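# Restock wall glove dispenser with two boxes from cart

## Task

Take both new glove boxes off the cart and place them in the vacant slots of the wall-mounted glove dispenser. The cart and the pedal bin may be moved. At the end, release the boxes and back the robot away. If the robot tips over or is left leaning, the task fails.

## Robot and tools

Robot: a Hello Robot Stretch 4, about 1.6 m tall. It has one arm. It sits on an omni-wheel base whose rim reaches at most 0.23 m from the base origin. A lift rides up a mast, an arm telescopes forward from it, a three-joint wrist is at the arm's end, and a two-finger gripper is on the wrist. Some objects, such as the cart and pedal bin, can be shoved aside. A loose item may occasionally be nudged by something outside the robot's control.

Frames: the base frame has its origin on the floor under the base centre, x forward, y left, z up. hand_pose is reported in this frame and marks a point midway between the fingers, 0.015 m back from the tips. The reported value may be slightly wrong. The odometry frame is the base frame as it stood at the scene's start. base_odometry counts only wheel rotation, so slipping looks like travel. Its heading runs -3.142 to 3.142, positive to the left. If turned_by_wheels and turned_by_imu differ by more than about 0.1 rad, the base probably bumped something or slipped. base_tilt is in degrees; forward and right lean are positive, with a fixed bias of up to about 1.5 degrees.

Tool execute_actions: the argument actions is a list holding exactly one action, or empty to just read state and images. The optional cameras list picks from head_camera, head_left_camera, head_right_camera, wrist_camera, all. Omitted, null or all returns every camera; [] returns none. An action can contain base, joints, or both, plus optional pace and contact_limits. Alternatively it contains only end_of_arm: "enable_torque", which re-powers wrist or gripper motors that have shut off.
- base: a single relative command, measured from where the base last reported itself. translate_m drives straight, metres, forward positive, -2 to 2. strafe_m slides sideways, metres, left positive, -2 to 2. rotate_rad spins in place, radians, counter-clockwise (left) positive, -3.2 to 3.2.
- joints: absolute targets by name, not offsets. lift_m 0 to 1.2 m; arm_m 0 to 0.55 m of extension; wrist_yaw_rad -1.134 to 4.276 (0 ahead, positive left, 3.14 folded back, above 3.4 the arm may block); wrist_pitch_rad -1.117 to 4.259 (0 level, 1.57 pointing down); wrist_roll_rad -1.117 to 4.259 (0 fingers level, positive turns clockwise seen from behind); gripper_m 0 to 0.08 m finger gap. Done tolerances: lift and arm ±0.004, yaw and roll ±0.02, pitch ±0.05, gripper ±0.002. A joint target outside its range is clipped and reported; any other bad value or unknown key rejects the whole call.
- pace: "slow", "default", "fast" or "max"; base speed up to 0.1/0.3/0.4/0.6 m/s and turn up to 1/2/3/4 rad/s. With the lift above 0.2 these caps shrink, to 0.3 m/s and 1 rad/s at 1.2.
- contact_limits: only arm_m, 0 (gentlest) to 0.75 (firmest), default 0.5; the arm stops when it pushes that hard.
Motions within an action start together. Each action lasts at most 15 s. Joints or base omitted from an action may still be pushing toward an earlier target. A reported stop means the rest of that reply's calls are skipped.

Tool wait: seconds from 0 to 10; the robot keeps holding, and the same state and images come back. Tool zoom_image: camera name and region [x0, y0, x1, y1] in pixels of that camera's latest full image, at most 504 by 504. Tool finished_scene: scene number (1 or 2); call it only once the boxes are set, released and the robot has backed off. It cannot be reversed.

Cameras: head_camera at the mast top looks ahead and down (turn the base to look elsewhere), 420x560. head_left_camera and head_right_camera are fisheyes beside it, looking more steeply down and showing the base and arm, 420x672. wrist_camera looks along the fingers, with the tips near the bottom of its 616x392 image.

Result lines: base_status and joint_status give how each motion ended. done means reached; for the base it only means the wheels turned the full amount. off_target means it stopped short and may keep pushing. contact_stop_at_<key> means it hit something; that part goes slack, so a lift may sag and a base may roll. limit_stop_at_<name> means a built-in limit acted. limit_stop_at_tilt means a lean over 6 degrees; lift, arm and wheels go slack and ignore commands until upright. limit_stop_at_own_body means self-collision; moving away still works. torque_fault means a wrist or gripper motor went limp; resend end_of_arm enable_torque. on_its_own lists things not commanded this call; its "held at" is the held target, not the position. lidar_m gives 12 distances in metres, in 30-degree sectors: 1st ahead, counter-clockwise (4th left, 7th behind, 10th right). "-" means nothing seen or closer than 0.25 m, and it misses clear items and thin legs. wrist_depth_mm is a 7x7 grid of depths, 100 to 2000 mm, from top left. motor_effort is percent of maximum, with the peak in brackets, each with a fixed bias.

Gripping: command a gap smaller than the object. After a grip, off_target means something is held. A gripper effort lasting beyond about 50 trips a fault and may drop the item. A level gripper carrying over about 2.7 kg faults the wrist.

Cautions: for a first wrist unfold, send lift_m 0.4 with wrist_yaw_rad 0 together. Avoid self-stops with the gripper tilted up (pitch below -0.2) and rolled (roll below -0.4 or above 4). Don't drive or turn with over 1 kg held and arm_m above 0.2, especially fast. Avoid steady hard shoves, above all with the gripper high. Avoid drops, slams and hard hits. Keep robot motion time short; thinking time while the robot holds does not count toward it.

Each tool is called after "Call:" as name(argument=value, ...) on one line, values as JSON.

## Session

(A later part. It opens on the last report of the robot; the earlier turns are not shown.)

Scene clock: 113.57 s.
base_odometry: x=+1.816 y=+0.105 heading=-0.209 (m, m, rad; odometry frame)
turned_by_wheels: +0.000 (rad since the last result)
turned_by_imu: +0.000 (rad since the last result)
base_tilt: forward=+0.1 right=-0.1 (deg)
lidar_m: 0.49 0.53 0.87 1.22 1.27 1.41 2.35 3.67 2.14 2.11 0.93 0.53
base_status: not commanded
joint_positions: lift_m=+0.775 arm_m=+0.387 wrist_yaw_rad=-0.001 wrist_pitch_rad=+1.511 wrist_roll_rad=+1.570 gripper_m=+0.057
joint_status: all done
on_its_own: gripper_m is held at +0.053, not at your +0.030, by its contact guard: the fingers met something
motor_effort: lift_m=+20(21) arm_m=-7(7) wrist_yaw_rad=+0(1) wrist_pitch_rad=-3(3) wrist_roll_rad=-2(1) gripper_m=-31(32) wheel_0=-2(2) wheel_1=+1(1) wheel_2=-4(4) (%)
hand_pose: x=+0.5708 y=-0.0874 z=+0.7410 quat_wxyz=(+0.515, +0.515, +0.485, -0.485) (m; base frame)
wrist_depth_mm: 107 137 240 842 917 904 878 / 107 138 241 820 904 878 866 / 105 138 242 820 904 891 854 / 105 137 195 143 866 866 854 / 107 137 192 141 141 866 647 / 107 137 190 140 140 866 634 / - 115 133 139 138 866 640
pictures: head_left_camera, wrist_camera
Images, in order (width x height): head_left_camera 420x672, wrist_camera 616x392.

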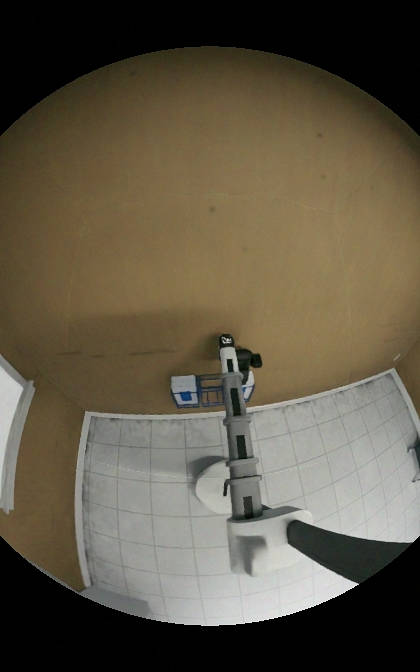

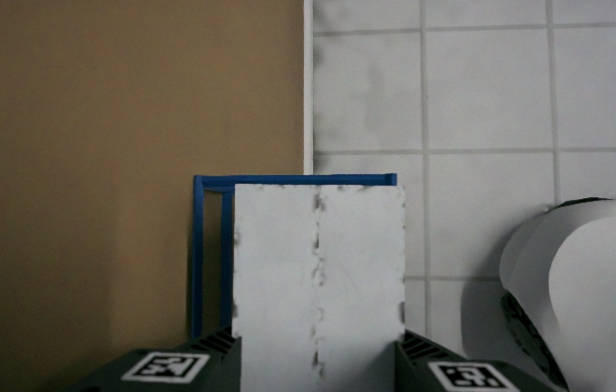

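Call:
execute_actions(actions=[{"joints":{"lift_m":0.763},"pace":"slow"}], cameras=[])

Call:
execute_actions(actions=[{"joints":{"gripper_m":0.068}}], cameras=[])

Call:
execute_actions(actions=[{"joints":{"lift_m":0.85}}], cameras=["wrist_camera"])

Call:
execute_actions(actions=[{"base":{"translate_m":-0.5},"joints":{"arm_m":0.05,"lift_m":1.04},"pace":"fast"}], cameras=["head_camera"])

Call:
execute_actions(actions=[{"base":{"rotate_rad":-1.6},"joints":{"wrist_pitch_rad":1.57,"gripper_m":0.08},"pace":"fast"}], cameras=[])

Call:
execute_actions(actions=[{"base":{"translate_m":1.5},"pace":"fast"}], cameras=["head_right_camera","head_left_camera"])

Scene clock: 127.93 s.
base_odometry: x=+1.816 y=+0.105 heading=-0.209 (m, m, rad; odometry frame)
turned_by_wheels: +0.000 (rad since the last result)
turned_by_imu: +0.000 (rad since the last result)
base_tilt: forward=-0.1 right=+0.1 (deg)
lidar_m: 0.49 0.53 0.87 1.20 1.25 1.40 2.32 3.65 2.18 2.11 0.90 0.55
base_status: not commanded
joint_positions: lift_m=+0.763 arm_m=+0.387 wrist_yaw_rad=-0.001 wrist_pitch_rad=+1.511 wrist_roll_rad=+1.570 gripper_m=+0.057
joint_status: all done
on_its_own: gripper_m is held at +0.053, not at your +0.030, by its contact guard: the fingers met something
motor_effort: lift_m=+18(20) arm_m=-7(7) wrist_yaw_rad=+0(2) wrist_pitch_rad=-3(3) wrist_roll_rad=-2(1) gripper_m=-33(32) wheel_0=-2(2) wheel_1=+1(1) wheel_2=-4(4) (%)
hand_pose: x=+0.5708 y=-0.0874 z=+0.7291 quat_wxyz=(+0.515, +0.515, +0.485, -0.485) (m; base frame)
wrist_depth_mm: 107 136 239 831 891 878 854 / 107 137 240 831 878 866 854 / 107 137 239 820 878 866 854 / 107 137 185 142 198 842 831 / 107 137 184 141 141 866 634 / 107 136 180 140 140 854 634 / - 114 133 139 138 842 634
pictures: none
No camera images: the call's "cameras" was empty. Leave "cameras" out to get every camera's image.

Scene clock: 128.67 s.
base_odometry: x=+1.816 y=+0.105 heading=-0.209 (m, m, rad; odometry frame)
turned_by_wheels: +0.000 (rad since the last result)
turned_by_imu: +0.000 (rad since the last result)
base_tilt: forward=+0.1 right=+0.0 (deg)
lidar_m: 0.49 0.54 0.86 1.22 1.26 1.41 2.34 3.69 2.17 2.12 0.91 0.55
base_status: not commanded
joint_positions: lift_m=+0.763 arm_m=+0.387 wrist_yaw_rad=-0.001 wrist_pitch_rad=+1.511 wrist_roll_rad=+1.570 gripper_m=+0.068
joint_status: all done
motor_effort: lift_m=+18(18) arm_m=-6(6) wrist_yaw_rad=+2(1) wrist_pitch_rad=-2(3) wrist_roll_rad=-1(0) gripper_m=+2(30) wheel_0=-2(2) wheel_1=+1(1) wheel_2=-4(4) (%)
hand_pose: x=+0.5708 y=-0.0874 z=+0.7291 quat_wxyz=(+0.515, +0.515, +0.485, -0.485) (m; base frame)
wrist_depth_mm: 107 136 238 831 891 878 878 / 107 137 238 820 904 878 866 / 107 136 239 798 891 866 842 / 107 136 183 142 177 866 842 / 107 136 180 141 141 854 627 / 106 136 179 141 140 854 627 / - 110 137 139 138 831 621
pictures: none
No camera images: the call's "cameras" was empty. Leave "cameras" out to get every camera's image.

Scene clock: 130.03 s.
base_odometry: x=+1.816 y=+0.105 heading=-0.209 (m, m, rad; odometry frame)
turned_by_wheels: +0.000 (rad since the last result)
turned_by_imu: +0.000 (rad since the last result)
base_tilt: forward=-0.1 right=+0.1 (deg)
lidar_m: 0.51 0.55 0.87 1.21 1.24 1.38 2.33 3.68 2.16 2.11 0.91 0.53
base_status: not commanded
joint_positions: lift_m=+0.850 arm_m=+0.387 wrist_yaw_rad=+0.000 wrist_pitch_rad=+1.510 wrist_roll_rad=+1.570 gripper_m=+0.068
joint_status: all done
motor_effort: lift_m=+23(23) arm_m=-7(7) wrist_yaw_rad=+0(0) wrist_pitch_rad=-2(2) wrist_roll_rad=+0(1) gripper_m=+1(2) wheel_0=-2(2) wheel_1=+1(1) wheel_2=-4(4) (%)
hand_pose: x=+0.5708 y=-0.0874 z=+0.8157 quat_wxyz=(+0.515, +0.515, +0.485, -0.485) (m; base frame)
wrist_depth_mm: 107 137 237 904 991 976 960 / 107 136 238 917 991 946 931 / 107 137 239 904 991 976 931 / 107 137 233 232 960 960 917 / 107 136 232 229 976 931 723 / 107 136 214 227 960 931 715 / - 110 136 225 158 854 707
pictures: wrist_camera
Images, in order (width x height): wrist_camera 616x392.

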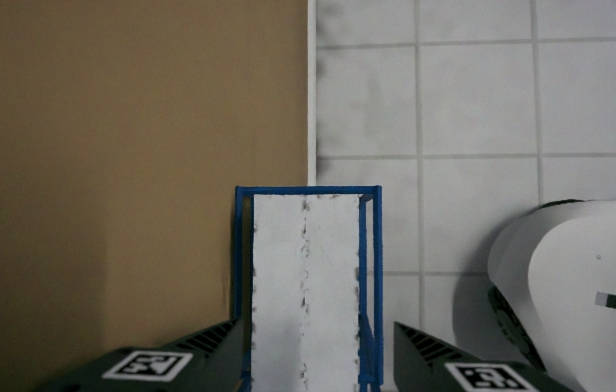

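Scene clock: 132.77 s.
base_odometry: x=+1.327 y=+0.209 heading=-0.210 (m, m, rad; odometry frame)
turned_by_wheels: -0.001 (rad since the last result)
turned_by_imu: +0.000 (rad since the last result)
base_tilt: forward=+0.0 right=+0.1 (deg)
lidar_m: 1.00 1.17 1.26 1.21 1.11 0.97 2.25 3.26 2.62 2.09 1.67 1.18
base_status: done
joint_positions: lift_m=+1.040 arm_m=+0.051 wrist_yaw_rad=+0.000 wrist_pitch_rad=+1.510 wrist_roll_rad=+1.570 gripper_m=+0.068
joint_status: all done
motor_effort: lift_m=+22(26) arm_m=-6(7) wrist_yaw_rad=+0(1) wrist_pitch_rad=-2(2) wrist_roll_rad=-3(1) gripper_m=+1(2) wheel_0=-3(8) wheel_1=-4(11) wheel_2=+0(14) (%)
hand_pose: x=+0.2348 y=-0.0874 z=+1.0058 quat_wxyz=(+0.515, +0.515, +0.485, -0.485) (m; base frame)
wrist_depth_mm: 1182 1255 1229 1229 1182 1182 1138 / 1138 1281 1229 1255 1182 1138 1160 / 1160 1255 1229 1182 1182 1138 1118 / 1160 1229 1229 1182 1160 1138 1118 / 1138 1205 1182 1182 931 904 564 / 1138 1229 1205 1160 931 917 1118 / 1160 111 137 1160 159 904 1078
pictures: head_camera
Images, in order (width x height): head_camera 420x560.

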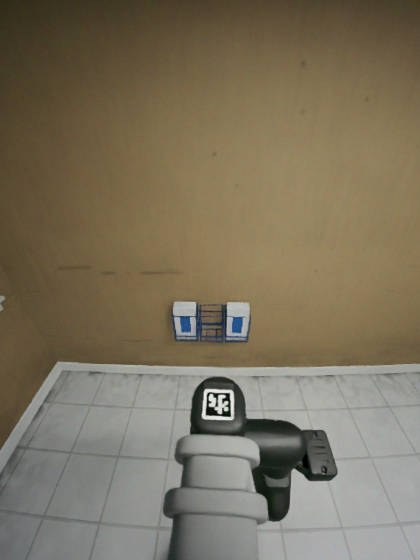

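Scene clock: 135.13 s.
base_odometry: x=+1.327 y=+0.208 heading=-1.809 (m, m, rad; odometry frame)
turned_by_wheels: -1.599 (rad since the last result)
turned_by_imu: -1.567 (rad since the last result)
base_tilt: forward=+0.1 right=+0.0 (deg)
lidar_m: 2.08 1.72 1.18 1.01 1.06 1.29 1.20 1.14 0.95 2.01 3.27 2.65
base_status: done
joint_positions: lift_m=+1.040 arm_m=+0.051 wrist_yaw_rad=+0.000 wrist_pitch_rad=+1.570 wrist_roll_rad=+1.570 gripper_m=+0.080
joint_status: all done
motor_effort: lift_m=+22(22) arm_m=-6(6) wrist_yaw_rad=+0(0) wrist_pitch_rad=+0(3) wrist_roll_rad=-2(2) gripper_m=+2(1) wheel_0=+3(8) wheel_1=+4(9) wheel_2=+2(5) (%)
hand_pose: x=+0.2222 y=-0.0874 z=+1.0054 quat_wxyz=(+0.500, +0.500, +0.500, -0.500) (m; base frame)
wrist_depth_mm: 1255 1229 1229 1205 1205 1182 1205 / 1229 1229 1205 1205 1205 1205 1182 / 1229 1205 1182 1160 1229 1160 1138 / 1182 1182 1205 1182 1182 1182 1138 / 1229 1205 1205 1160 931 931 473 / 1205 1182 1205 1160 931 1138 1138 / 1182 109 150 1182 917 128 1138
pictures: none
No camera images: the call's "cameras" was empty. Leave "cameras" out to get every camera's image.

Scene clock: 140.93 s.
base_odometry: x=+0.974 y=-1.249 heading=-1.808 (m, m, rad; odometry frame)
turned_by_wheels: +0.000 (rad since the last result)
turned_by_imu: -0.001 (rad since the last result)
base_tilt: forward=+0.0 right=+0.0 (deg)
lidar_m: 0.58 0.60 1.27 1.19 1.21 1.66 2.73 2.23 2.82 3.06 1.53 0.63
base_status: done
joint_positions: lift_m=+1.040 arm_m=+0.051 wrist_yaw_rad=+0.000 wrist_pitch_rad=+1.570 wrist_roll_rad=+1.570 gripper_m=+0.080
joint_status: not commanded
motor_effort: lift_m=+22(22) arm_m=-6(6) wrist_yaw_rad=+1(1) wrist_pitch_rad=+0(0) wrist_roll_rad=-1(3) gripper_m=+2(1) wheel_0=+1(8) wheel_1=+3(9) wheel_2=+1(14) (%)
hand_pose: x=+0.2222 y=-0.0874 z=+1.0054 quat_wxyz=(+0.500, +0.500, +0.500, -0.500) (m; base frame)
wrist_depth_mm: 1118 1255 1205 1205 1182 1182 1205 / 1118 1229 1182 1182 1160 1205 1182 / 559 1205 1182 1205 1160 1182 1160 / 778 798 1205 1182 1160 1138 1138 / 788 788 1205 1182 946 931 473 / 768 768 1160 1160 960 1138 1160 / 750 109 151 1160 946 128 1138
pictures: head_left_camera, head_right_camera
Images, in order (width x height): head_left_camera 420x672, head_right_camera 420x672.

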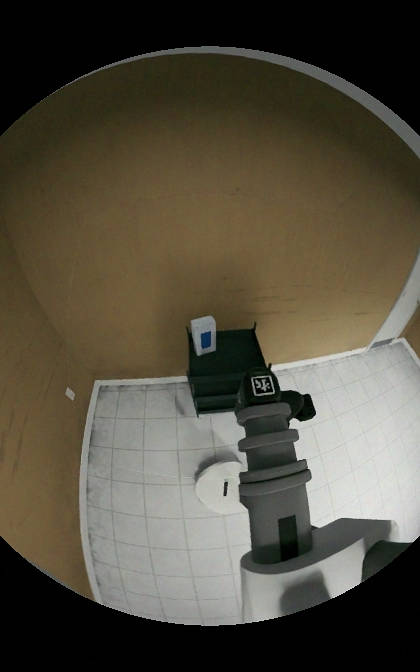

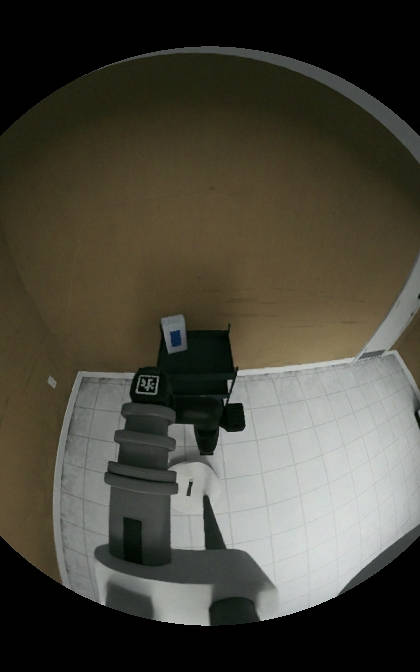

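Call:
execute_actions(actions=[{"base":{"strafe_m":0.18},"joints":{"arm_m":0.5},"pace":"fast"}], cameras=[])

Call:
execute_actions(actions=[{"base":{"translate_m":0.17}}], cameras=["wrist_camera"])

Scene clock: 150.60 s.
base_odometry: x=+1.149 y=-1.292 heading=-1.808 (m, m, rad; odometry frame)
turned_by_wheels: +0.000 (rad since the last result)
turned_by_imu: +0.000 (rad since the last result)
base_tilt: forward=+0.1 right=+0.0 (deg)
lidar_m: 0.58 1.04 1.08 1.02 1.07 1.39 2.73 2.28 2.85 3.25 1.51 0.61
base_status: done
joint_positions: lift_m=+1.040 arm_m=+0.499 wrist_yaw_rad=+0.000 wrist_pitch_rad=+1.570 wrist_roll_rad=+1.570 gripper_m=+0.080
joint_status: all done
motor_effort: lift_m=+22(22) arm_m=+6(7) wrist_yaw_rad=-2(2) wrist_pitch_rad=+0(0) wrist_roll_rad=-1(0) gripper_m=+2(2) wheel_0=+0(11) wheel_1=+2(13) wheel_2=+0(0) (%)
hand_pose: x=+0.6701 y=-0.0874 z=+1.0054 quat_wxyz=(+0.501, +0.500, +0.500, -0.499) (m; base frame)
wrist_depth_mm: 480 517 521 512 1205 1205 1182 / 477 517 512 504 1205 1182 1182 / 477 512 504 504 1160 1160 1205 / 415 359 508 504 1138 1182 1118 / 260 289 496 496 1160 1098 931 / 258 266 484 492 1182 1160 917 / 410 109 151 1138 415 128 931
pictures: none
No camera images: the call's "cameras" was empty. Leave "cameras" out to get every camera's image.

Scene clock: 152.53 s.
base_odometry: x=+1.109 y=-1.457 heading=-1.808 (m, m, rad; odometry frame)
turned_by_wheels: +0.001 (rad since the last result)
turned_by_imu: +0.000 (rad since the last result)
base_tilt: forward=-0.1 right=+0.1 (deg)
lidar_m: 0.41 0.84 1.11 1.03 1.07 1.42 2.92 2.40 3.12 3.27 0.61 0.44
base_status: done
joint_positions: lift_m=+1.040 arm_m=+0.499 wrist_yaw_rad=+0.000 wrist_pitch_rad=+1.570 wrist_roll_rad=+1.570 gripper_m=+0.080
joint_status: not commanded
motor_effort: lift_m=+22(22) arm_m=+6(6) wrist_yaw_rad=-1(2) wrist_pitch_rad=+0(0) wrist_roll_rad=-1(2) gripper_m=+0(2) wheel_0=+2(5) wheel_1=+4(9) wheel_2=+0(9) (%)
hand_pose: x=+0.6701 y=-0.0874 z=+1.0054 quat_wxyz=(+0.501, +0.500, +0.500, -0.499) (m; base frame)
wrist_depth_mm: 248 375 569 504 508 500 1182 / 248 370 564 512 500 496 1160 / 247 368 559 504 500 496 1182 / 245 368 554 500 500 488 1160 / 245 362 544 253 492 488 931 / 242 357 492 253 484 480 917 / 240 109 150 251 249 128 917
pictures: wrist_camera
Images, in order (width x height): wrist_camera 616x392.

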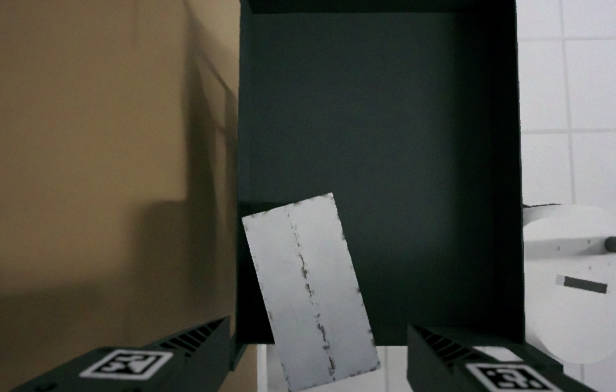

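Centre (311,292), angle 0.26.

Call:
execute_actions(actions=[{"joints":{"arm_m":0.506,"wrist_roll_rad":1.31,"lift_m":0.975}}], cameras=["wrist_camera"])

Scene clock: 156.77 s.
base_odometry: x=+1.109 y=-1.457 heading=-1.808 (m, m, rad; odometry frame)
turned_by_wheels: +0.000 (rad since the last result)
turned_by_imu: +0.000 (rad since the last result)
base_tilt: forward=+0.1 right=+0.0 (deg)
lidar_m: 0.40 0.85 1.08 1.03 1.06 1.42 2.93 2.43 3.08 3.27 0.60 0.44
base_status: not commanded
joint_positions: lift_m=+0.975 arm_m=+0.505 wrist_yaw_rad=+0.000 wrist_pitch_rad=+1.570 wrist_roll_rad=+1.310 gripper_m=+0.080
joint_status: all done
motor_effort: lift_m=+18(21) arm_m=+6(8) wrist_yaw_rad=+0(1) wrist_pitch_rad=+0(1) wrist_roll_rad=-2(5) gripper_m=+2(1) wheel_0=+2(3) wheel_1=+4(4) wheel_2=+0(0) (%)
hand_pose: x=+0.6760 y=-0.0874 z=+0.9407 quat_wxyz=(+0.561, +0.431, +0.560, -0.431) (m; base frame)
wrist_depth_mm: 195 266 433 442 439 436 421 / 200 283 477 442 436 436 430 / 210 301 521 433 436 427 424 / 220 324 521 436 427 427 415 / 231 351 517 191 424 424 404 / 244 377 424 189 421 421 410 / 251 109 150 187 185 128 854
pictures: wrist_camera
Images, in order (width x height): wrist_camera 616x392.

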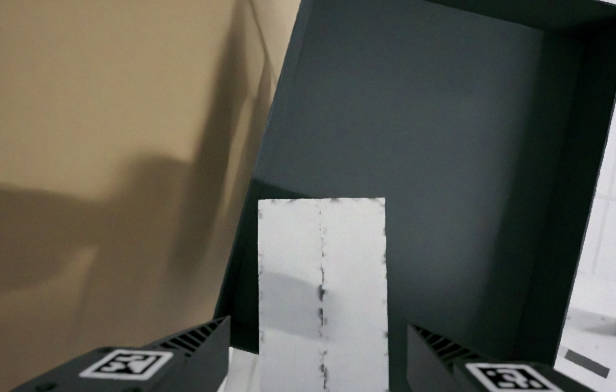

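Call:
execute_actions(actions=[{"joints":{"lift_m":0.926}}], cameras=[])

Call:
execute_actions(actions=[{"joints":{"gripper_m":0.03}}], cameras=[])

Call:
execute_actions(actions=[{"joints":{"lift_m":1.03}}], cameras=["wrist_camera"])

Call:
execute_actions(actions=[{"base":{"translate_m":-1.825},"joints":{"arm_m":0.15,"wrist_roll_rad":1.57}}], cameras=[])

Call:
execute_actions(actions=[{"base":{"rotate_rad":1.6},"pace":"slow"}], cameras=[])

Call:
execute_actions(actions=[{"base":{"translate_m":0.27},"joints":{"arm_m":0.34}}], cameras=["wrist_camera","head_right_camera"])

Scene clock: 172.47 s.
base_odometry: x=+1.109 y=-1.457 heading=-1.808 (m, m, rad; odometry frame)
turned_by_wheels: +0.000 (rad since the last result)
turned_by_imu: +0.000 (rad since the last result)
base_tilt: forward=+0.0 right=+0.0 (deg)
lidar_m: 0.41 0.85 1.09 1.03 1.06 1.42 2.91 2.40 3.13 3.27 0.59 0.44
base_status: not commanded
joint_positions: lift_m=+0.926 arm_m=+0.505 wrist_yaw_rad=+0.000 wrist_pitch_rad=+1.570 wrist_roll_rad=+1.310 gripper_m=+0.080
joint_status: all done
motor_effort: lift_m=+18(20) arm_m=+6(7) wrist_yaw_rad=-1(0) wrist_pitch_rad=+0(0) wrist_roll_rad=-3(2) gripper_m=+0(1) wheel_0=+3(3) wheel_1=+4(4) wheel_2=+0(0) (%)
hand_pose: x=+0.6760 y=-0.0874 z=+0.8917 quat_wxyz=(+0.561, +0.431, +0.560, -0.431) (m; base frame)
wrist_depth_mm: 194 266 433 392 387 387 384 / 200 283 469 387 387 387 382 / 211 301 473 387 384 382 379 / 220 324 469 142 379 379 377 / 230 347 382 141 140 375 373 / 243 377 345 140 139 373 362 / 250 109 139 138 138 128 342
pictures: none
No camera images: the call's "cameras" was empty. Leave "cameras" out to get every camera's image.

Scene clock: 173.43 s.
base_odometry: x=+1.109 y=-1.457 heading=-1.808 (m, m, rad; odometry frame)
turned_by_wheels: +0.000 (rad since the last result)
turned_by_imu: +0.000 (rad since the last result)
base_tilt: forward=+0.0 right=+0.0 (deg)
lidar_m: 0.40 0.83 1.09 1.03 1.08 1.40 2.93 2.42 3.08 3.26 0.60 0.43
base_status: not commanded
joint_positions: lift_m=+0.926 arm_m=+0.505 wrist_yaw_rad=+0.000 wrist_pitch_rad=+1.570 wrist_roll_rad=+1.310 gripper_m=+0.062
joint_status: gripper_m off_target (ended at +0.062, target +0.030)
on_its_own: gripper_m is held at +0.057, not at your +0.030, by its contact guard: the fingers met something
motor_effort: lift_m=+18(18) arm_m=+6(6) wrist_yaw_rad=+0(0) wrist_pitch_rad=-2(2) wrist_roll_rad=-2(3) gripper_m=-35(34) wheel_0=+3(2) wheel_1=+4(4) wheel_2=+0(0) (%)
hand_pose: x=+0.6758 y=-0.0874 z=+0.8917 quat_wxyz=(+0.561, +0.431, +0.561, -0.431) (m; base frame)
wrist_depth_mm: 195 268 430 389 392 387 382 / 200 285 480 387 387 384 384 / 211 303 473 387 384 379 379 / 220 322 462 143 375 377 379 / 232 347 330 141 140 375 370 / 243 377 312 140 139 375 357 / 256 112 135 138 138 368 336
pictures: none
No camera images: the call's "cameras" was empty. Leave "cameras" out to get every camera's image.

Scene clock: 174.90 s.
base_odometry: x=+1.109 y=-1.457 heading=-1.808 (m, m, rad; odometry frame)
turned_by_wheels: +0.000 (rad since the last result)
turned_by_imu: +0.000 (rad since the last result)
base_tilt: forward=+0.0 right=+0.0 (deg)
lidar_m: 0.41 0.86 1.10 1.03 1.05 1.42 2.93 2.44 3.08 3.26 0.62 0.45
base_status: not commanded
joint_positions: lift_m=+1.030 arm_m=+0.505 wrist_yaw_rad=+0.000 wrist_pitch_rad=+1.570 wrist_roll_rad=+1.310 gripper_m=+0.062
joint_status: all done
on_its_own: gripper_m is held at +0.057, not at your +0.030, by its contact guard: the fingers met something
motor_effort: lift_m=+25(26) arm_m=+7(6) wrist_yaw_rad=-1(1) wrist_pitch_rad=-1(2) wrist_roll_rad=-1(4) gripper_m=-35(36) wheel_0=+3(2) wheel_1=+4(4) wheel_2=+0(0) (%)
hand_pose: x=+0.6759 y=-0.0874 z=+0.9952 quat_wxyz=(+0.561, +0.431, +0.561, -0.431) (m; base frame)
wrist_depth_mm: 195 266 436 496 492 469 477 / 201 283 484 496 492 492 488 / 210 306 539 488 488 484 484 / 220 327 496 142 484 480 1160 / 231 349 492 141 140 473 1160 / 244 377 424 140 139 473 917 / 258 112 135 139 138 427 904
pictures: wrist_camera
Images, in order (width x height): wrist_camera 616x392.

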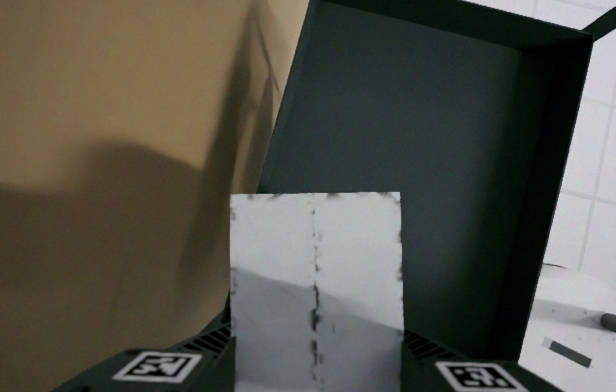

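Scene clock: 182.47 s.
base_odometry: x=+1.538 y=+0.317 heading=-1.808 (m, m, rad; odometry frame)
turned_by_wheels: +0.000 (rad since the last result)
turned_by_imu: +0.000 (rad since the last result)
base_tilt: forward=+0.1 right=+0.0 (deg)
lidar_m: 0.25 1.41 0.87 0.80 0.96 1.14 1.05 1.11 1.04 1.53 3.43 0.30
base_status: done
joint_positions: lift_m=+1.030 arm_m=+0.151 wrist_yaw_rad=+0.000 wrist_pitch_rad=+1.570 wrist_roll_rad=+1.570 gripper_m=+0.062
joint_status: all done
on_its_own: gripper_m is held at +0.057, not at your +0.030, by its contact guard: the fingers met something
motor_effort: lift_m=+24(25) arm_m=-6(8) wrist_yaw_rad=-1(2) wrist_pitch_rad=-1(3) wrist_roll_rad=-1(2) gripper_m=-37(35) wheel_0=-2(8) wheel_1=-4(9) wheel_2=+1(12) (%)
hand_pose: x=+0.3222 y=-0.0874 z=+0.9952 quat_wxyz=(+0.500, +0.500, +0.500, -0.500) (m; base frame)
wrist_depth_mm: 1205 1205 1205 1205 1205 1182 1182 / 1205 1205 1205 1182 1182 1182 1160 / 1205 1205 1182 1160 1205 1182 1160 / 1205 1205 1182 143 946 1138 1160 / 1182 1205 1160 141 141 931 1138 / 1160 1205 1160 140 139 917 1138 / 1182 112 135 139 138 931 1098
pictures: none
No camera images: the call's "cameras" was empty. Leave "cameras" out to get every camera's image.

Scene clock: 185.33 s.
base_odometry: x=+1.538 y=+0.317 heading=-0.209 (m, m, rad; odometry frame)
turned_by_wheels: +1.599 (rad since the last result)
turned_by_imu: +1.566 (rad since the last result)
base_tilt: forward=+0.1 right=+0.0 (deg)
lidar_m: 0.26 0.96 1.09 1.05 1.11 1.05 1.66 3.46 2.79 2.22 1.38 0.28
base_status: done
joint_positions: lift_m=+1.030 arm_m=+0.151 wrist_yaw_rad=+0.000 wrist_pitch_rad=+1.570 wrist_roll_rad=+1.570 gripper_m=+0.062
joint_status: not commanded
on_its_own: gripper_m is held at +0.057, not at your +0.030, by its contact guard: the fingers met something
motor_effort: lift_m=+24(24) arm_m=-6(6) wrist_yaw_rad=-1(1) wrist_pitch_rad=+0(0) wrist_roll_rad=-1(0) gripper_m=-35(35) wheel_0=-4(6) wheel_1=-5(9) wheel_2=-2(6) (%)
hand_pose: x=+0.3222 y=-0.0874 z=+0.9952 quat_wxyz=(+0.500, +0.500, +0.500, -0.500) (m; base frame)
wrist_depth_mm: 842 1229 1229 1205 1205 1182 1182 / 842 1182 1229 1160 1182 1160 1160 / 854 1182 1205 1182 1182 1160 1182 / 831 1205 1182 143 960 1160 1138 / 831 1182 1160 142 141 946 1160 / 831 1160 1138 140 140 917 1138 / 854 111 135 139 138 917 1138
pictures: none
No camera images: the call's "cameras" was empty. Leave "cameras" out to get every camera's image.

Scene clock: 187.70 s.
base_odometry: x=+1.802 y=+0.261 heading=-0.208 (m, m, rad; odometry frame)
turned_by_wheels: +0.001 (rad since the last result)
turned_by_imu: +0.000 (rad since the last result)
base_tilt: forward=+0.1 right=+0.0 (deg)
lidar_m: 0.45 0.66 0.91 1.06 1.08 1.31 1.71 3.71 2.36 2.27 0.99 0.50
base_status: done
joint_positions: lift_m=+1.030 arm_m=+0.339 wrist_yaw_rad=+0.000 wrist_pitch_rad=+1.570 wrist_roll_rad=+1.570 gripper_m=+0.062
joint_status: all done
on_its_own: gripper_m is held at +0.057, not at your +0.030, by its contact guard: the fingers met something
motor_effort: lift_m=+24(24) arm_m=+6(8) wrist_yaw_rad=-1(2) wrist_pitch_rad=+1(4) wrist_roll_rad=-1(1) gripper_m=-35(37) wheel_0=+3(6) wheel_1=+4(11) wheel_2=+0(11) (%)
hand_pose: x=+0.5101 y=-0.0874 z=+0.9952 quat_wxyz=(+0.501, +0.500, +0.500, -0.499) (m; base frame)
wrist_depth_mm: 227 338 640 1205 1182 1205 1205 / 227 336 418 1205 1229 1182 1160 / 227 340 418 1182 1182 1138 1138 / 228 336 449 143 1182 1160 1138 / 228 336 469 141 141 931 931 / 227 340 427 140 140 917 931 / 227 112 135 139 138 931 1118
pictures: head_right_camera, wrist_camera
Images, in order (width x height): head_right_camera 420x672, wrist_camera 616x392.

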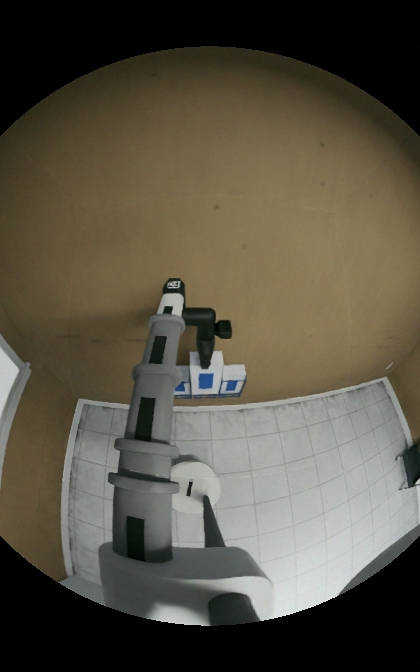

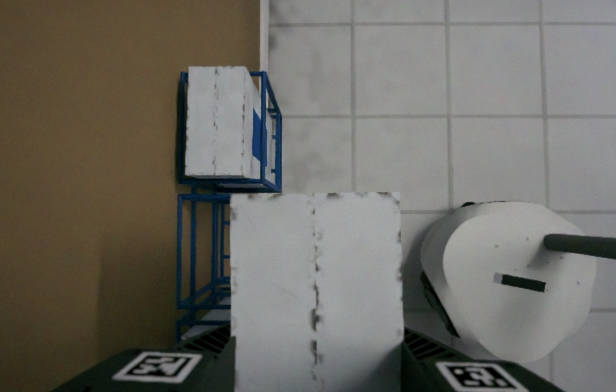

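Call:
execute_actions(actions=[{"joints":{"arm_m":0.428,"wrist_pitch_rad":1.51,"lift_m":1.0},"pace":"slow","contact_limits":{"arm_m":0.2}}], cameras=["wrist_camera"])

Call:
execute_actions(actions=[{"joints":{"lift_m":0.92},"pace":"slow"}], cameras=["wrist_camera","head_right_camera"])

Call:
zoom_image(camera="head_right_camera", region=[130,310,270,430])

Scene clock: 197.70 s.
base_odometry: x=+1.802 y=+0.261 heading=-0.208 (m, m, rad; odometry frame)
turned_by_wheels: +0.000 (rad since the last result)
turned_by_imu: +0.000 (rad since the last result)
base_tilt: forward=+0.2 right=+0.0 (deg)
lidar_m: 0.54 0.67 0.92 1.05 1.11 1.30 1.73 3.74 2.34 2.27 0.99 0.58
base_status: not commanded
joint_positions: lift_m=+1.000 arm_m=+0.427 wrist_yaw_rad=+0.000 wrist_pitch_rad=+1.511 wrist_roll_rad=+1.570 gripper_m=+0.062
joint_status: all done
on_its_own: gripper_m is held at +0.057, not at your +0.030, by its contact guard: the fingers met something
motor_effort: lift_m=+20(24) arm_m=+7(7) wrist_yaw_rad=-1(0) wrist_pitch_rad=-4(8) wrist_roll_rad=-1(2) gripper_m=-36(35) wheel_0=+3(3) wheel_1=+4(4) wheel_2=+1(1) (%)
contact_limits: arm_m 0.2
hand_pose: x=+0.6105 y=-0.0874 z=+0.9660 quat_wxyz=(+0.515, +0.515, +0.485, -0.485) (m; base frame)
wrist_depth_mm: 107 141 245 960 1118 1118 1078 / 107 141 246 387 1138 1098 1098 / 107 141 247 384 1118 1118 1078 / 108 141 203 142 1098 1118 1060 / 108 141 186 141 141 1098 854 / 108 141 186 140 140 1078 842 / 107 112 135 139 137 1078 866
pictures: wrist_camera
Images, in order (width x height): wrist_camera 616x392.

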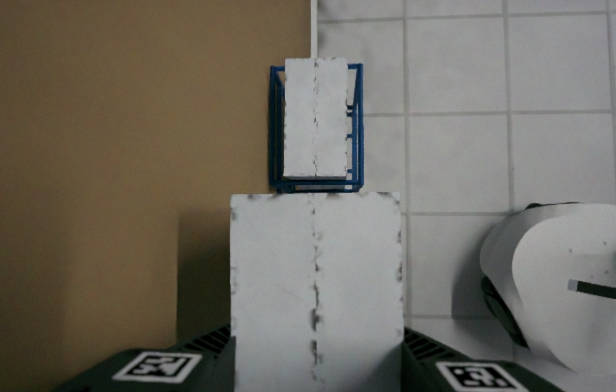

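Scene clock: 199.23 s.
base_odometry: x=+1.802 y=+0.261 heading=-0.209 (m, m, rad; odometry frame)
turned_by_wheels: +0.000 (rad since the last result)
turned_by_imu: +0.000 (rad since the last result)
base_tilt: forward=+0.1 right=+0.0 (deg)
lidar_m: 0.54 0.68 0.90 1.06 1.09 1.28 1.72 3.72 2.33 2.26 0.97 0.58
base_status: not commanded
joint_positions: lift_m=+0.920 arm_m=+0.427 wrist_yaw_rad=+0.000 wrist_pitch_rad=+1.510 wrist_roll_rad=+1.570 gripper_m=+0.062
joint_status: all done
on_its_own: gripper_m is held at +0.057, not at your +0.030, by its contact guard: the fingers met something
motor_effort: lift_m=+20(20) arm_m=+6(7) wrist_yaw_rad=+0(1) wrist_pitch_rad=-1(5) wrist_roll_rad=-2(1) gripper_m=-36(37) wheel_0=+2(3) wheel_1=+2(4) wheel_2=+1(1) (%)
hand_pose: x=+0.6107 y=-0.0874 z=+0.8860 quat_wxyz=(+0.515, +0.515, +0.485, -0.484) (m; base frame)
wrist_depth_mm: 107 141 246 310 1078 1042 1025 / 108 141 246 304 1060 1025 1008 / 108 141 247 303 1025 1008 1008 / 108 141 203 141 1025 1008 1025 / 107 141 186 140 139 991 788 / 107 140 185 139 138 1025 778 / 107 112 135 139 138 991 778
pictures: head_right_camera, wrist_camera
Images, in order (width x height): head_right_camera 420x672, wrist_camera 616x392.

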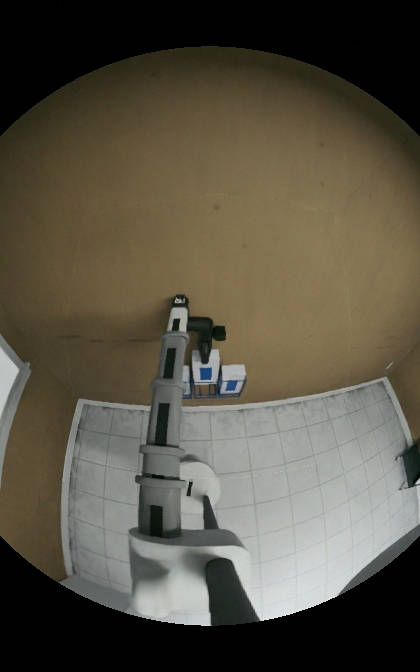

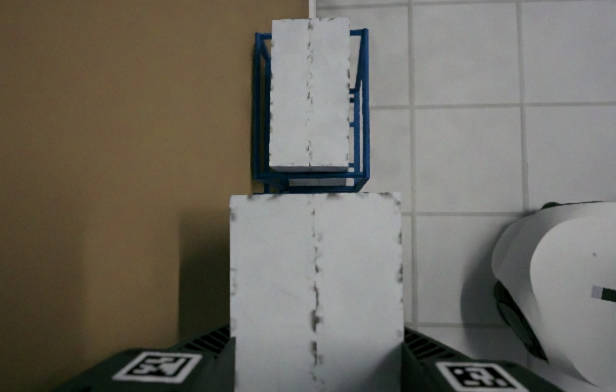

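Region (130, 310, 270, 430) of head_right_camera's 420x672 image, scaled by 3.600, with more detail than that image has; it fills the top 432 rows of this view, and the rest is white.

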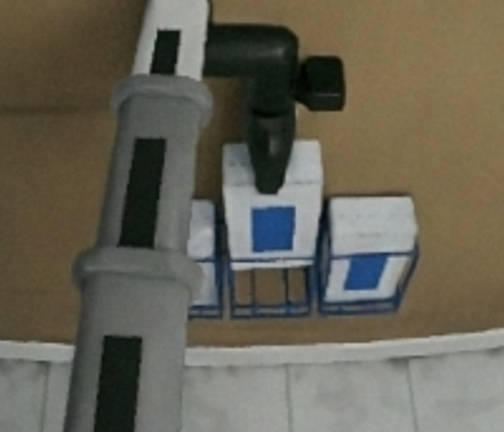

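Call:
execute_actions(actions=[{"base":{"strafe_m":0.004},"joints":{"lift_m":0.81,"arm_m":0.431},"pace":"slow"}], cameras=[])

Call:
execute_actions(actions=[{"joints":{"lift_m":0.764},"pace":"slow"}], cameras=["wrist_camera"])

Scene clock: 205.13 s.
base_odometry: x=+1.803 y=+0.265 heading=-0.209 (m, m, rad; odometry frame)
turned_by_wheels: +0.000 (rad since the last result)
turned_by_imu: +0.000 (rad since the last result)
base_tilt: forward=+0.0 right=+0.1 (deg)
lidar_m: 0.55 0.68 0.91 1.04 1.13 1.30 1.69 3.73 2.35 2.25 0.97 0.58
base_status: done
joint_positions: lift_m=+0.810 arm_m=+0.430 wrist_yaw_rad=+0.000 wrist_pitch_rad=+1.510 wrist_roll_rad=+1.570 gripper_m=+0.062
joint_status: all done
on_its_own: gripper_m is held at +0.057, not at your +0.030, by its contact guard: the fingers met something
motor_effort: lift_m=+19(19) arm_m=+7(6) wrist_yaw_rad=+1(1) wrist_pitch_rad=-2(1) wrist_roll_rad=+0(2) gripper_m=-35(34) wheel_0=-5(6) wheel_1=+5(6) wheel_2=+0(2) (%)
hand_pose: x=+0.6136 y=-0.0874 z=+0.7761 quat_wxyz=(+0.515, +0.515, +0.485, -0.485) (m; base frame)
wrist_depth_mm: 106 136 199 195 960 931 917 / 106 136 196 193 931 917 904 / 106 136 214 204 931 917 891 / 106 136 195 139 931 917 904 / 106 135 179 139 138 904 699 / 105 135 178 139 138 891 683 / - 112 135 139 137 878 699
pictures: none
No camera images: the call's "cameras" was empty. Leave "cameras" out to get every camera's image.

Scene clock: 206.20 s.
base_odometry: x=+1.803 y=+0.265 heading=-0.208 (m, m, rad; odometry frame)
turned_by_wheels: +0.000 (rad since the last result)
turned_by_imu: +0.000 (rad since the last result)
base_tilt: forward=+0.0 right=+0.0 (deg)
lidar_m: 0.54 0.67 0.92 1.04 1.10 1.30 1.69 3.73 2.31 2.24 0.97 0.59
base_status: not commanded
joint_positions: lift_m=+0.779 arm_m=+0.430 wrist_yaw_rad=+0.000 wrist_pitch_rad=+1.509 wrist_roll_rad=+1.570 gripper_m=+0.062
joint_status: lift_m contact_stop (moved -0.031 of -0.046)
on_its_own: gripper_m is held at +0.057, not at your +0.030, by its contact guard: the fingers met something; lift_m is slack since a contact_stop (your +0.764 is given up)
motor_effort: lift_m=+15(19) arm_m=+7(7) wrist_yaw_rad=+1(4) wrist_pitch_rad=+4(9) wrist_roll_rad=-1(2) gripper_m=-39(39) wheel_0=-3(5) wheel_1=+5(6) wheel_2=+0(0) (%)
hand_pose: x=+0.6139 y=-0.0874 z=+0.7448 quat_wxyz=(+0.515, +0.515, +0.484, -0.484) (m; base frame)
wrist_depth_mm: 103 132 174 167 917 891 891 / 103 132 174 166 904 891 878 / 103 132 206 202 904 878 854 / 103 132 189 123 198 891 866 / 103 131 124 123 122 878 707 / 103 131 125 123 122 866 668 / - 111 125 124 122 854 715
pictures: wrist_camera
Images, in order (width x height): wrist_camera 616x392.

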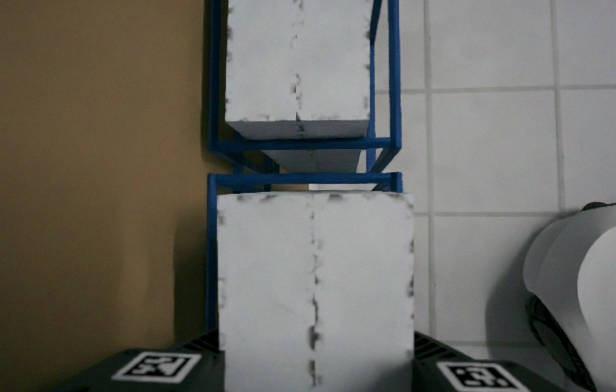

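Call:
execute_actions(actions=[{"joints":{"lift_m":0.797},"pace":"slow"}], cameras=[])

Call:
execute_actions(actions=[{"base":{"strafe_m":0.008},"pace":"slow"}], cameras=[])

Call:
execute_actions(actions=[{"joints":{"lift_m":0.772},"pace":"slow"}], cameras=["wrist_camera"])

Scene clock: 216.70 s.
base_odometry: x=+1.803 y=+0.265 heading=-0.208 (m, m, rad; odometry frame)
turned_by_wheels: +0.000 (rad since the last result)
turned_by_imu: +0.000 (rad since the last result)
base_tilt: forward=+0.1 right=-0.1 (deg)
lidar_m: 0.55 0.68 0.94 1.05 1.10 1.29 1.74 3.73 2.31 2.23 1.00 0.59
base_status: not commanded
joint_positions: lift_m=+0.797 arm_m=+0.430 wrist_yaw_rad=+0.000 wrist_pitch_rad=+1.510 wrist_roll_rad=+1.570 gripper_m=+0.062
joint_status: all done
on_its_own: gripper_m is held at +0.057, not at your +0.030, by its contact guard: the fingers met something
motor_effort: lift_m=+25(26) arm_m=+6(6) wrist_yaw_rad=-2(1) wrist_pitch_rad=+0(11) wrist_roll_rad=-1(2) gripper_m=-39(39) wheel_0=-2(3) wheel_1=+5(5) wheel_2=+0(0) (%)
hand_pose: x=+0.6139 y=-0.0874 z=+0.7625 quat_wxyz=(+0.515, +0.515, +0.485, -0.484) (m; base frame)
wrist_depth_mm: 105 135 183 180 931 917 917 / 106 135 182 178 931 904 904 / 106 135 211 210 917 904 866 / 106 135 195 123 211 891 866 / 106 135 125 123 122 891 691 / 106 134 125 124 123 878 668 / - 112 125 124 123 878 715
pictures: none
No camera images: the call's "cameras" was empty. Leave "cameras" out to get every camera's image.

Scene clock: 217.50 s.
base_odometry: x=+1.805 y=+0.272 heading=-0.210 (m, m, rad; odometry frame)
turned_by_wheels: -0.001 (rad since the last result)
turned_by_imu: -0.001 (rad since the last result)
base_tilt: forward=+0.0 right=+0.0 (deg)
lidar_m: 0.54 0.67 0.90 1.04 1.10 1.30 1.62 3.75 2.31 2.25 0.99 0.61
base_status: done
joint_positions: lift_m=+0.797 arm_m=+0.430 wrist_yaw_rad=+0.000 wrist_pitch_rad=+1.510 wrist_roll_rad=+1.570 gripper_m=+0.062
joint_status: not commanded
on_its_own: gripper_m is held at +0.057, not at your +0.030, by its contact guard: the fingers met something
motor_effort: lift_m=+24(25) arm_m=+6(6) wrist_yaw_rad=+0(1) wrist_pitch_rad=-2(2) wrist_roll_rad=-2(0) gripper_m=-39(38) wheel_0=-12(12) wheel_1=+1(7) wheel_2=-3(4) (%)
hand_pose: x=+0.6137 y=-0.0874 z=+0.7626 quat_wxyz=(+0.515, +0.515, +0.485, -0.484) (m; base frame)
wrist_depth_mm: 107 136 186 182 904 917 904 / 106 136 184 181 931 904 891 / 107 136 215 214 931 904 904 / 106 135 195 123 211 904 878 / 106 135 123 122 121 878 691 / 106 135 125 123 122 866 676 / - 112 125 124 122 866 707
pictures: none
No camera images: the call's "cameras" was empty. Leave "cameras" out to get every camera's image.

Scene clock: 218.50 s.
base_odometry: x=+1.805 y=+0.272 heading=-0.210 (m, m, rad; odometry frame)
turned_by_wheels: +0.000 (rad since the last result)
turned_by_imu: +0.000 (rad since the last result)
base_tilt: forward=+0.1 right=+0.1 (deg)
lidar_m: 0.55 0.69 0.92 1.05 1.10 1.28 1.63 3.74 2.34 2.28 0.97 0.60
base_status: not commanded
joint_positions: lift_m=+0.773 arm_m=+0.430 wrist_yaw_rad=-0.001 wrist_pitch_rad=+1.514 wrist_roll_rad=+1.570 gripper_m=+0.062
joint_status: all done
on_its_own: gripper_m is held at +0.057, not at your +0.030, by its contact guard: the fingers met something
motor_effort: lift_m=+5(22) arm_m=+6(6) wrist_yaw_rad=+4(4) wrist_pitch_rad=-11(11) wrist_roll_rad=-1(1) gripper_m=-39(40) wheel_0=-12(12) wheel_1=+0(1) wheel_2=-6(5) (%)
hand_pose: x=+0.6129 y=-0.0874 z=+0.7391 quat_wxyz=(+0.514, +0.514, +0.485, -0.486) (m; base frame)
wrist_depth_mm: 106 135 179 166 917 891 878 / 105 135 177 163 904 891 878 / 105 134 202 198 891 878 854 / 105 134 191 121 193 878 854 / 105 133 123 121 120 866 707 / 105 133 124 122 121 866 661 / - 112 124 123 122 866 715
pictures: wrist_camera
Images, in order (width x height): wrist_camera 616x392.

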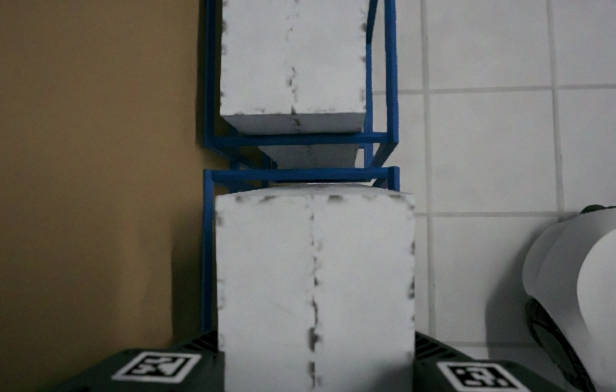

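Call:
execute_actions(actions=[{"base":{"strafe_m":-0.022},"joints":{"lift_m":0.78},"pace":"slow"}], cameras=["wrist_camera"])

Call:
execute_actions(actions=[{"joints":{"lift_m":0.797},"pace":"slow"}], cameras=[])

Call:
execute_actions(actions=[{"base":{"strafe_m":0.013},"pace":"slow"}], cameras=["wrist_camera"])

Call:
execute_actions(actions=[{"joints":{"lift_m":0.772},"pace":"slow"}], cameras=["wrist_camera"])

Scene clock: 229.07 s.
base_odometry: x=+1.800 y=+0.251 heading=-0.208 (m, m, rad; odometry frame)
turned_by_wheels: +0.002 (rad since the last result)
turned_by_imu: +0.002 (rad since the last result)
base_tilt: forward=+0.0 right=+0.0 (deg)
lidar_m: 0.55 0.66 0.91 1.07 1.14 1.29 1.75 3.75 2.33 2.24 1.00 0.58
base_status: done
joint_positions: lift_m=+0.780 arm_m=+0.430 wrist_yaw_rad=-0.001 wrist_pitch_rad=+1.514 wrist_roll_rad=+1.571 gripper_m=+0.062
joint_status: all done
on_its_own: gripper_m is held at +0.057, not at your +0.030, by its contact guard: the fingers met something
motor_effort: lift_m=+15(19) arm_m=+6(6) wrist_yaw_rad=+4(3) wrist_pitch_rad=-12(12) wrist_roll_rad=-4(3) gripper_m=-39(40) wheel_0=+16(14) wheel_1=+1(9) wheel_2=+5(4) (%)
hand_pose: x=+0.6129 y=-0.0874 z=+0.7463 quat_wxyz=(+0.514, +0.514, +0.485, -0.486) (m; base frame)
wrist_depth_mm: 104 133 175 167 904 917 878 / 104 133 176 165 904 904 878 / 104 133 191 174 904 878 866 / 105 133 190 123 310 878 866 / 104 133 125 123 122 878 683 / 104 133 125 123 122 866 668 / - 112 125 124 122 854 723
pictures: wrist_camera
Images, in order (width x height): wrist_camera 616x392.

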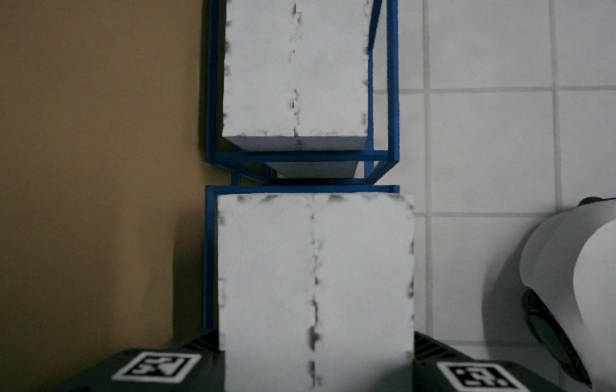

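Scene clock: 229.93 s.
base_odometry: x=+1.800 y=+0.251 heading=-0.209 (m, m, rad; odometry frame)
turned_by_wheels: -0.001 (rad since the last result)
turned_by_imu: -0.001 (rad since the last result)
base_tilt: forward=+0.0 right=-0.1 (deg)
lidar_m: 0.55 0.67 0.92 1.06 1.11 1.30 1.77 3.75 2.34 2.24 0.97 0.58
base_status: not commanded
joint_positions: lift_m=+0.797 arm_m=+0.430 wrist_yaw_rad=+0.000 wrist_pitch_rad=+1.510 wrist_roll_rad=+1.570 gripper_m=+0.062
joint_status: all done
on_its_own: gripper_m is held at +0.057, not at your +0.030, by its contact guard: the fingers met something
motor_effort: lift_m=+26(26) arm_m=+6(6) wrist_yaw_rad=-2(1) wrist_pitch_rad=-2(12) wrist_roll_rad=-3(4) gripper_m=-39(40) wheel_0=+7(16) wheel_1=+1(1) wheel_2=+5(5) (%)
hand_pose: x=+0.6138 y=-0.0874 z=+0.7625 quat_wxyz=(+0.515, +0.515, +0.485, -0.484) (m; base frame)
wrist_depth_mm: 105 135 181 178 917 917 891 / 106 135 180 177 931 904 891 / 106 135 195 177 917 904 878 / 106 135 195 128 320 891 866 / 106 136 179 127 126 878 683 / 106 135 179 126 125 878 668 / - 112 126 125 124 878 732
pictures: none
No camera images: the call's "cameras" was empty. Leave "cameras" out to get every camera's image.

Scene clock: 230.90 s.
base_odometry: x=+1.803 y=+0.263 heading=-0.209 (m, m, rad; odometry frame)
turned_by_wheels: +0.000 (rad since the last result)
turned_by_imu: +0.000 (rad since the last result)
base_tilt: forward=+0.0 right=+0.1 (deg)
lidar_m: 0.56 0.67 0.94 1.06 1.10 1.31 1.67 3.75 2.34 2.27 0.96 0.59
base_status: done
joint_positions: lift_m=+0.797 arm_m=+0.430 wrist_yaw_rad=+0.000 wrist_pitch_rad=+1.510 wrist_roll_rad=+1.570 gripper_m=+0.062
joint_status: not commanded
on_its_own: gripper_m is held at +0.057, not at your +0.030, by its contact guard: the fingers met something
motor_effort: lift_m=+25(26) arm_m=+5(6) wrist_yaw_rad=-1(3) wrist_pitch_rad=-2(2) wrist_roll_rad=+1(2) gripper_m=-40(40) wheel_0=-6(7) wheel_1=+5(8) wheel_2=+1(5) (%)
hand_pose: x=+0.6138 y=-0.0874 z=+0.7626 quat_wxyz=(+0.515, +0.515, +0.485, -0.484) (m; base frame)
wrist_depth_mm: 106 135 184 180 931 904 917 / 106 135 182 178 931 917 891 / 106 135 204 203 917 904 878 / 106 135 195 125 210 878 878 / 106 135 126 125 123 891 691 / 105 135 126 124 123 891 668 / - 112 125 125 123 878 715
pictures: wrist_camera
Images, in order (width x height): wrist_camera 616x392.

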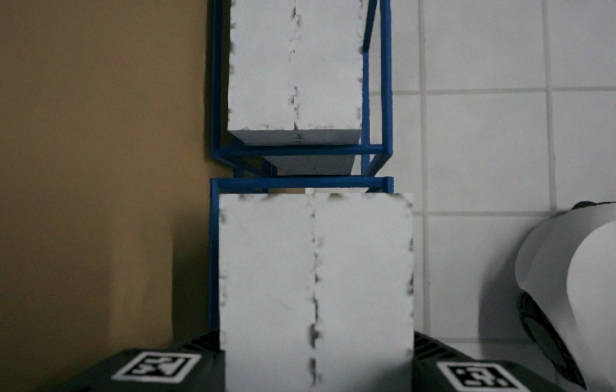

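Scene clock: 231.90 s.
base_odometry: x=+1.803 y=+0.264 heading=-0.208 (m, m, rad; odometry frame)
turned_by_wheels: +0.000 (rad since the last result)
turned_by_imu: +0.000 (rad since the last result)
base_tilt: forward=+0.0 right=-0.1 (deg)
lidar_m: 0.54 0.68 0.90 1.06 1.10 1.31 1.69 3.72 2.32 2.27 1.01 0.57
base_status: not commanded
joint_positions: lift_m=+0.774 arm_m=+0.430 wrist_yaw_rad=-0.002 wrist_pitch_rad=+1.515 wrist_roll_rad=+1.570 gripper_m=+0.062
joint_status: all done
on_its_own: gripper_m is held at +0.057, not at your +0.030, by its contact guard: the fingers met something
motor_effort: lift_m=+2(24) arm_m=+6(6) wrist_yaw_rad=+4(5) wrist_pitch_rad=-16(16) wrist_roll_rad=-2(1) gripper_m=-39(39) wheel_0=-1(6) wheel_1=+5(5) wheel_2=+1(1) (%)
hand_pose: x=+0.6126 y=-0.0874 z=+0.7394 quat_wxyz=(+0.513, +0.514, +0.486, -0.486) (m; base frame)
wrist_depth_mm: 103 132 174 166 904 904 878 / 103 132 175 164 904 891 866 / 104 132 204 200 891 891 878 / 103 132 189 123 196 891 866 / 103 132 125 123 121 854 707 / 103 131 125 123 122 878 668 / - 111 125 124 122 842 707
pictures: wrist_camera
Images, in order (width x height): wrist_camera 616x392.

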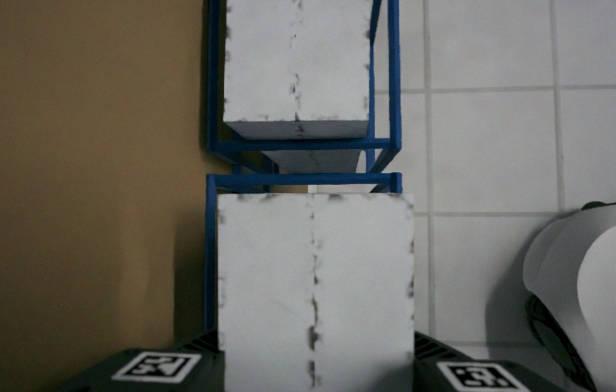

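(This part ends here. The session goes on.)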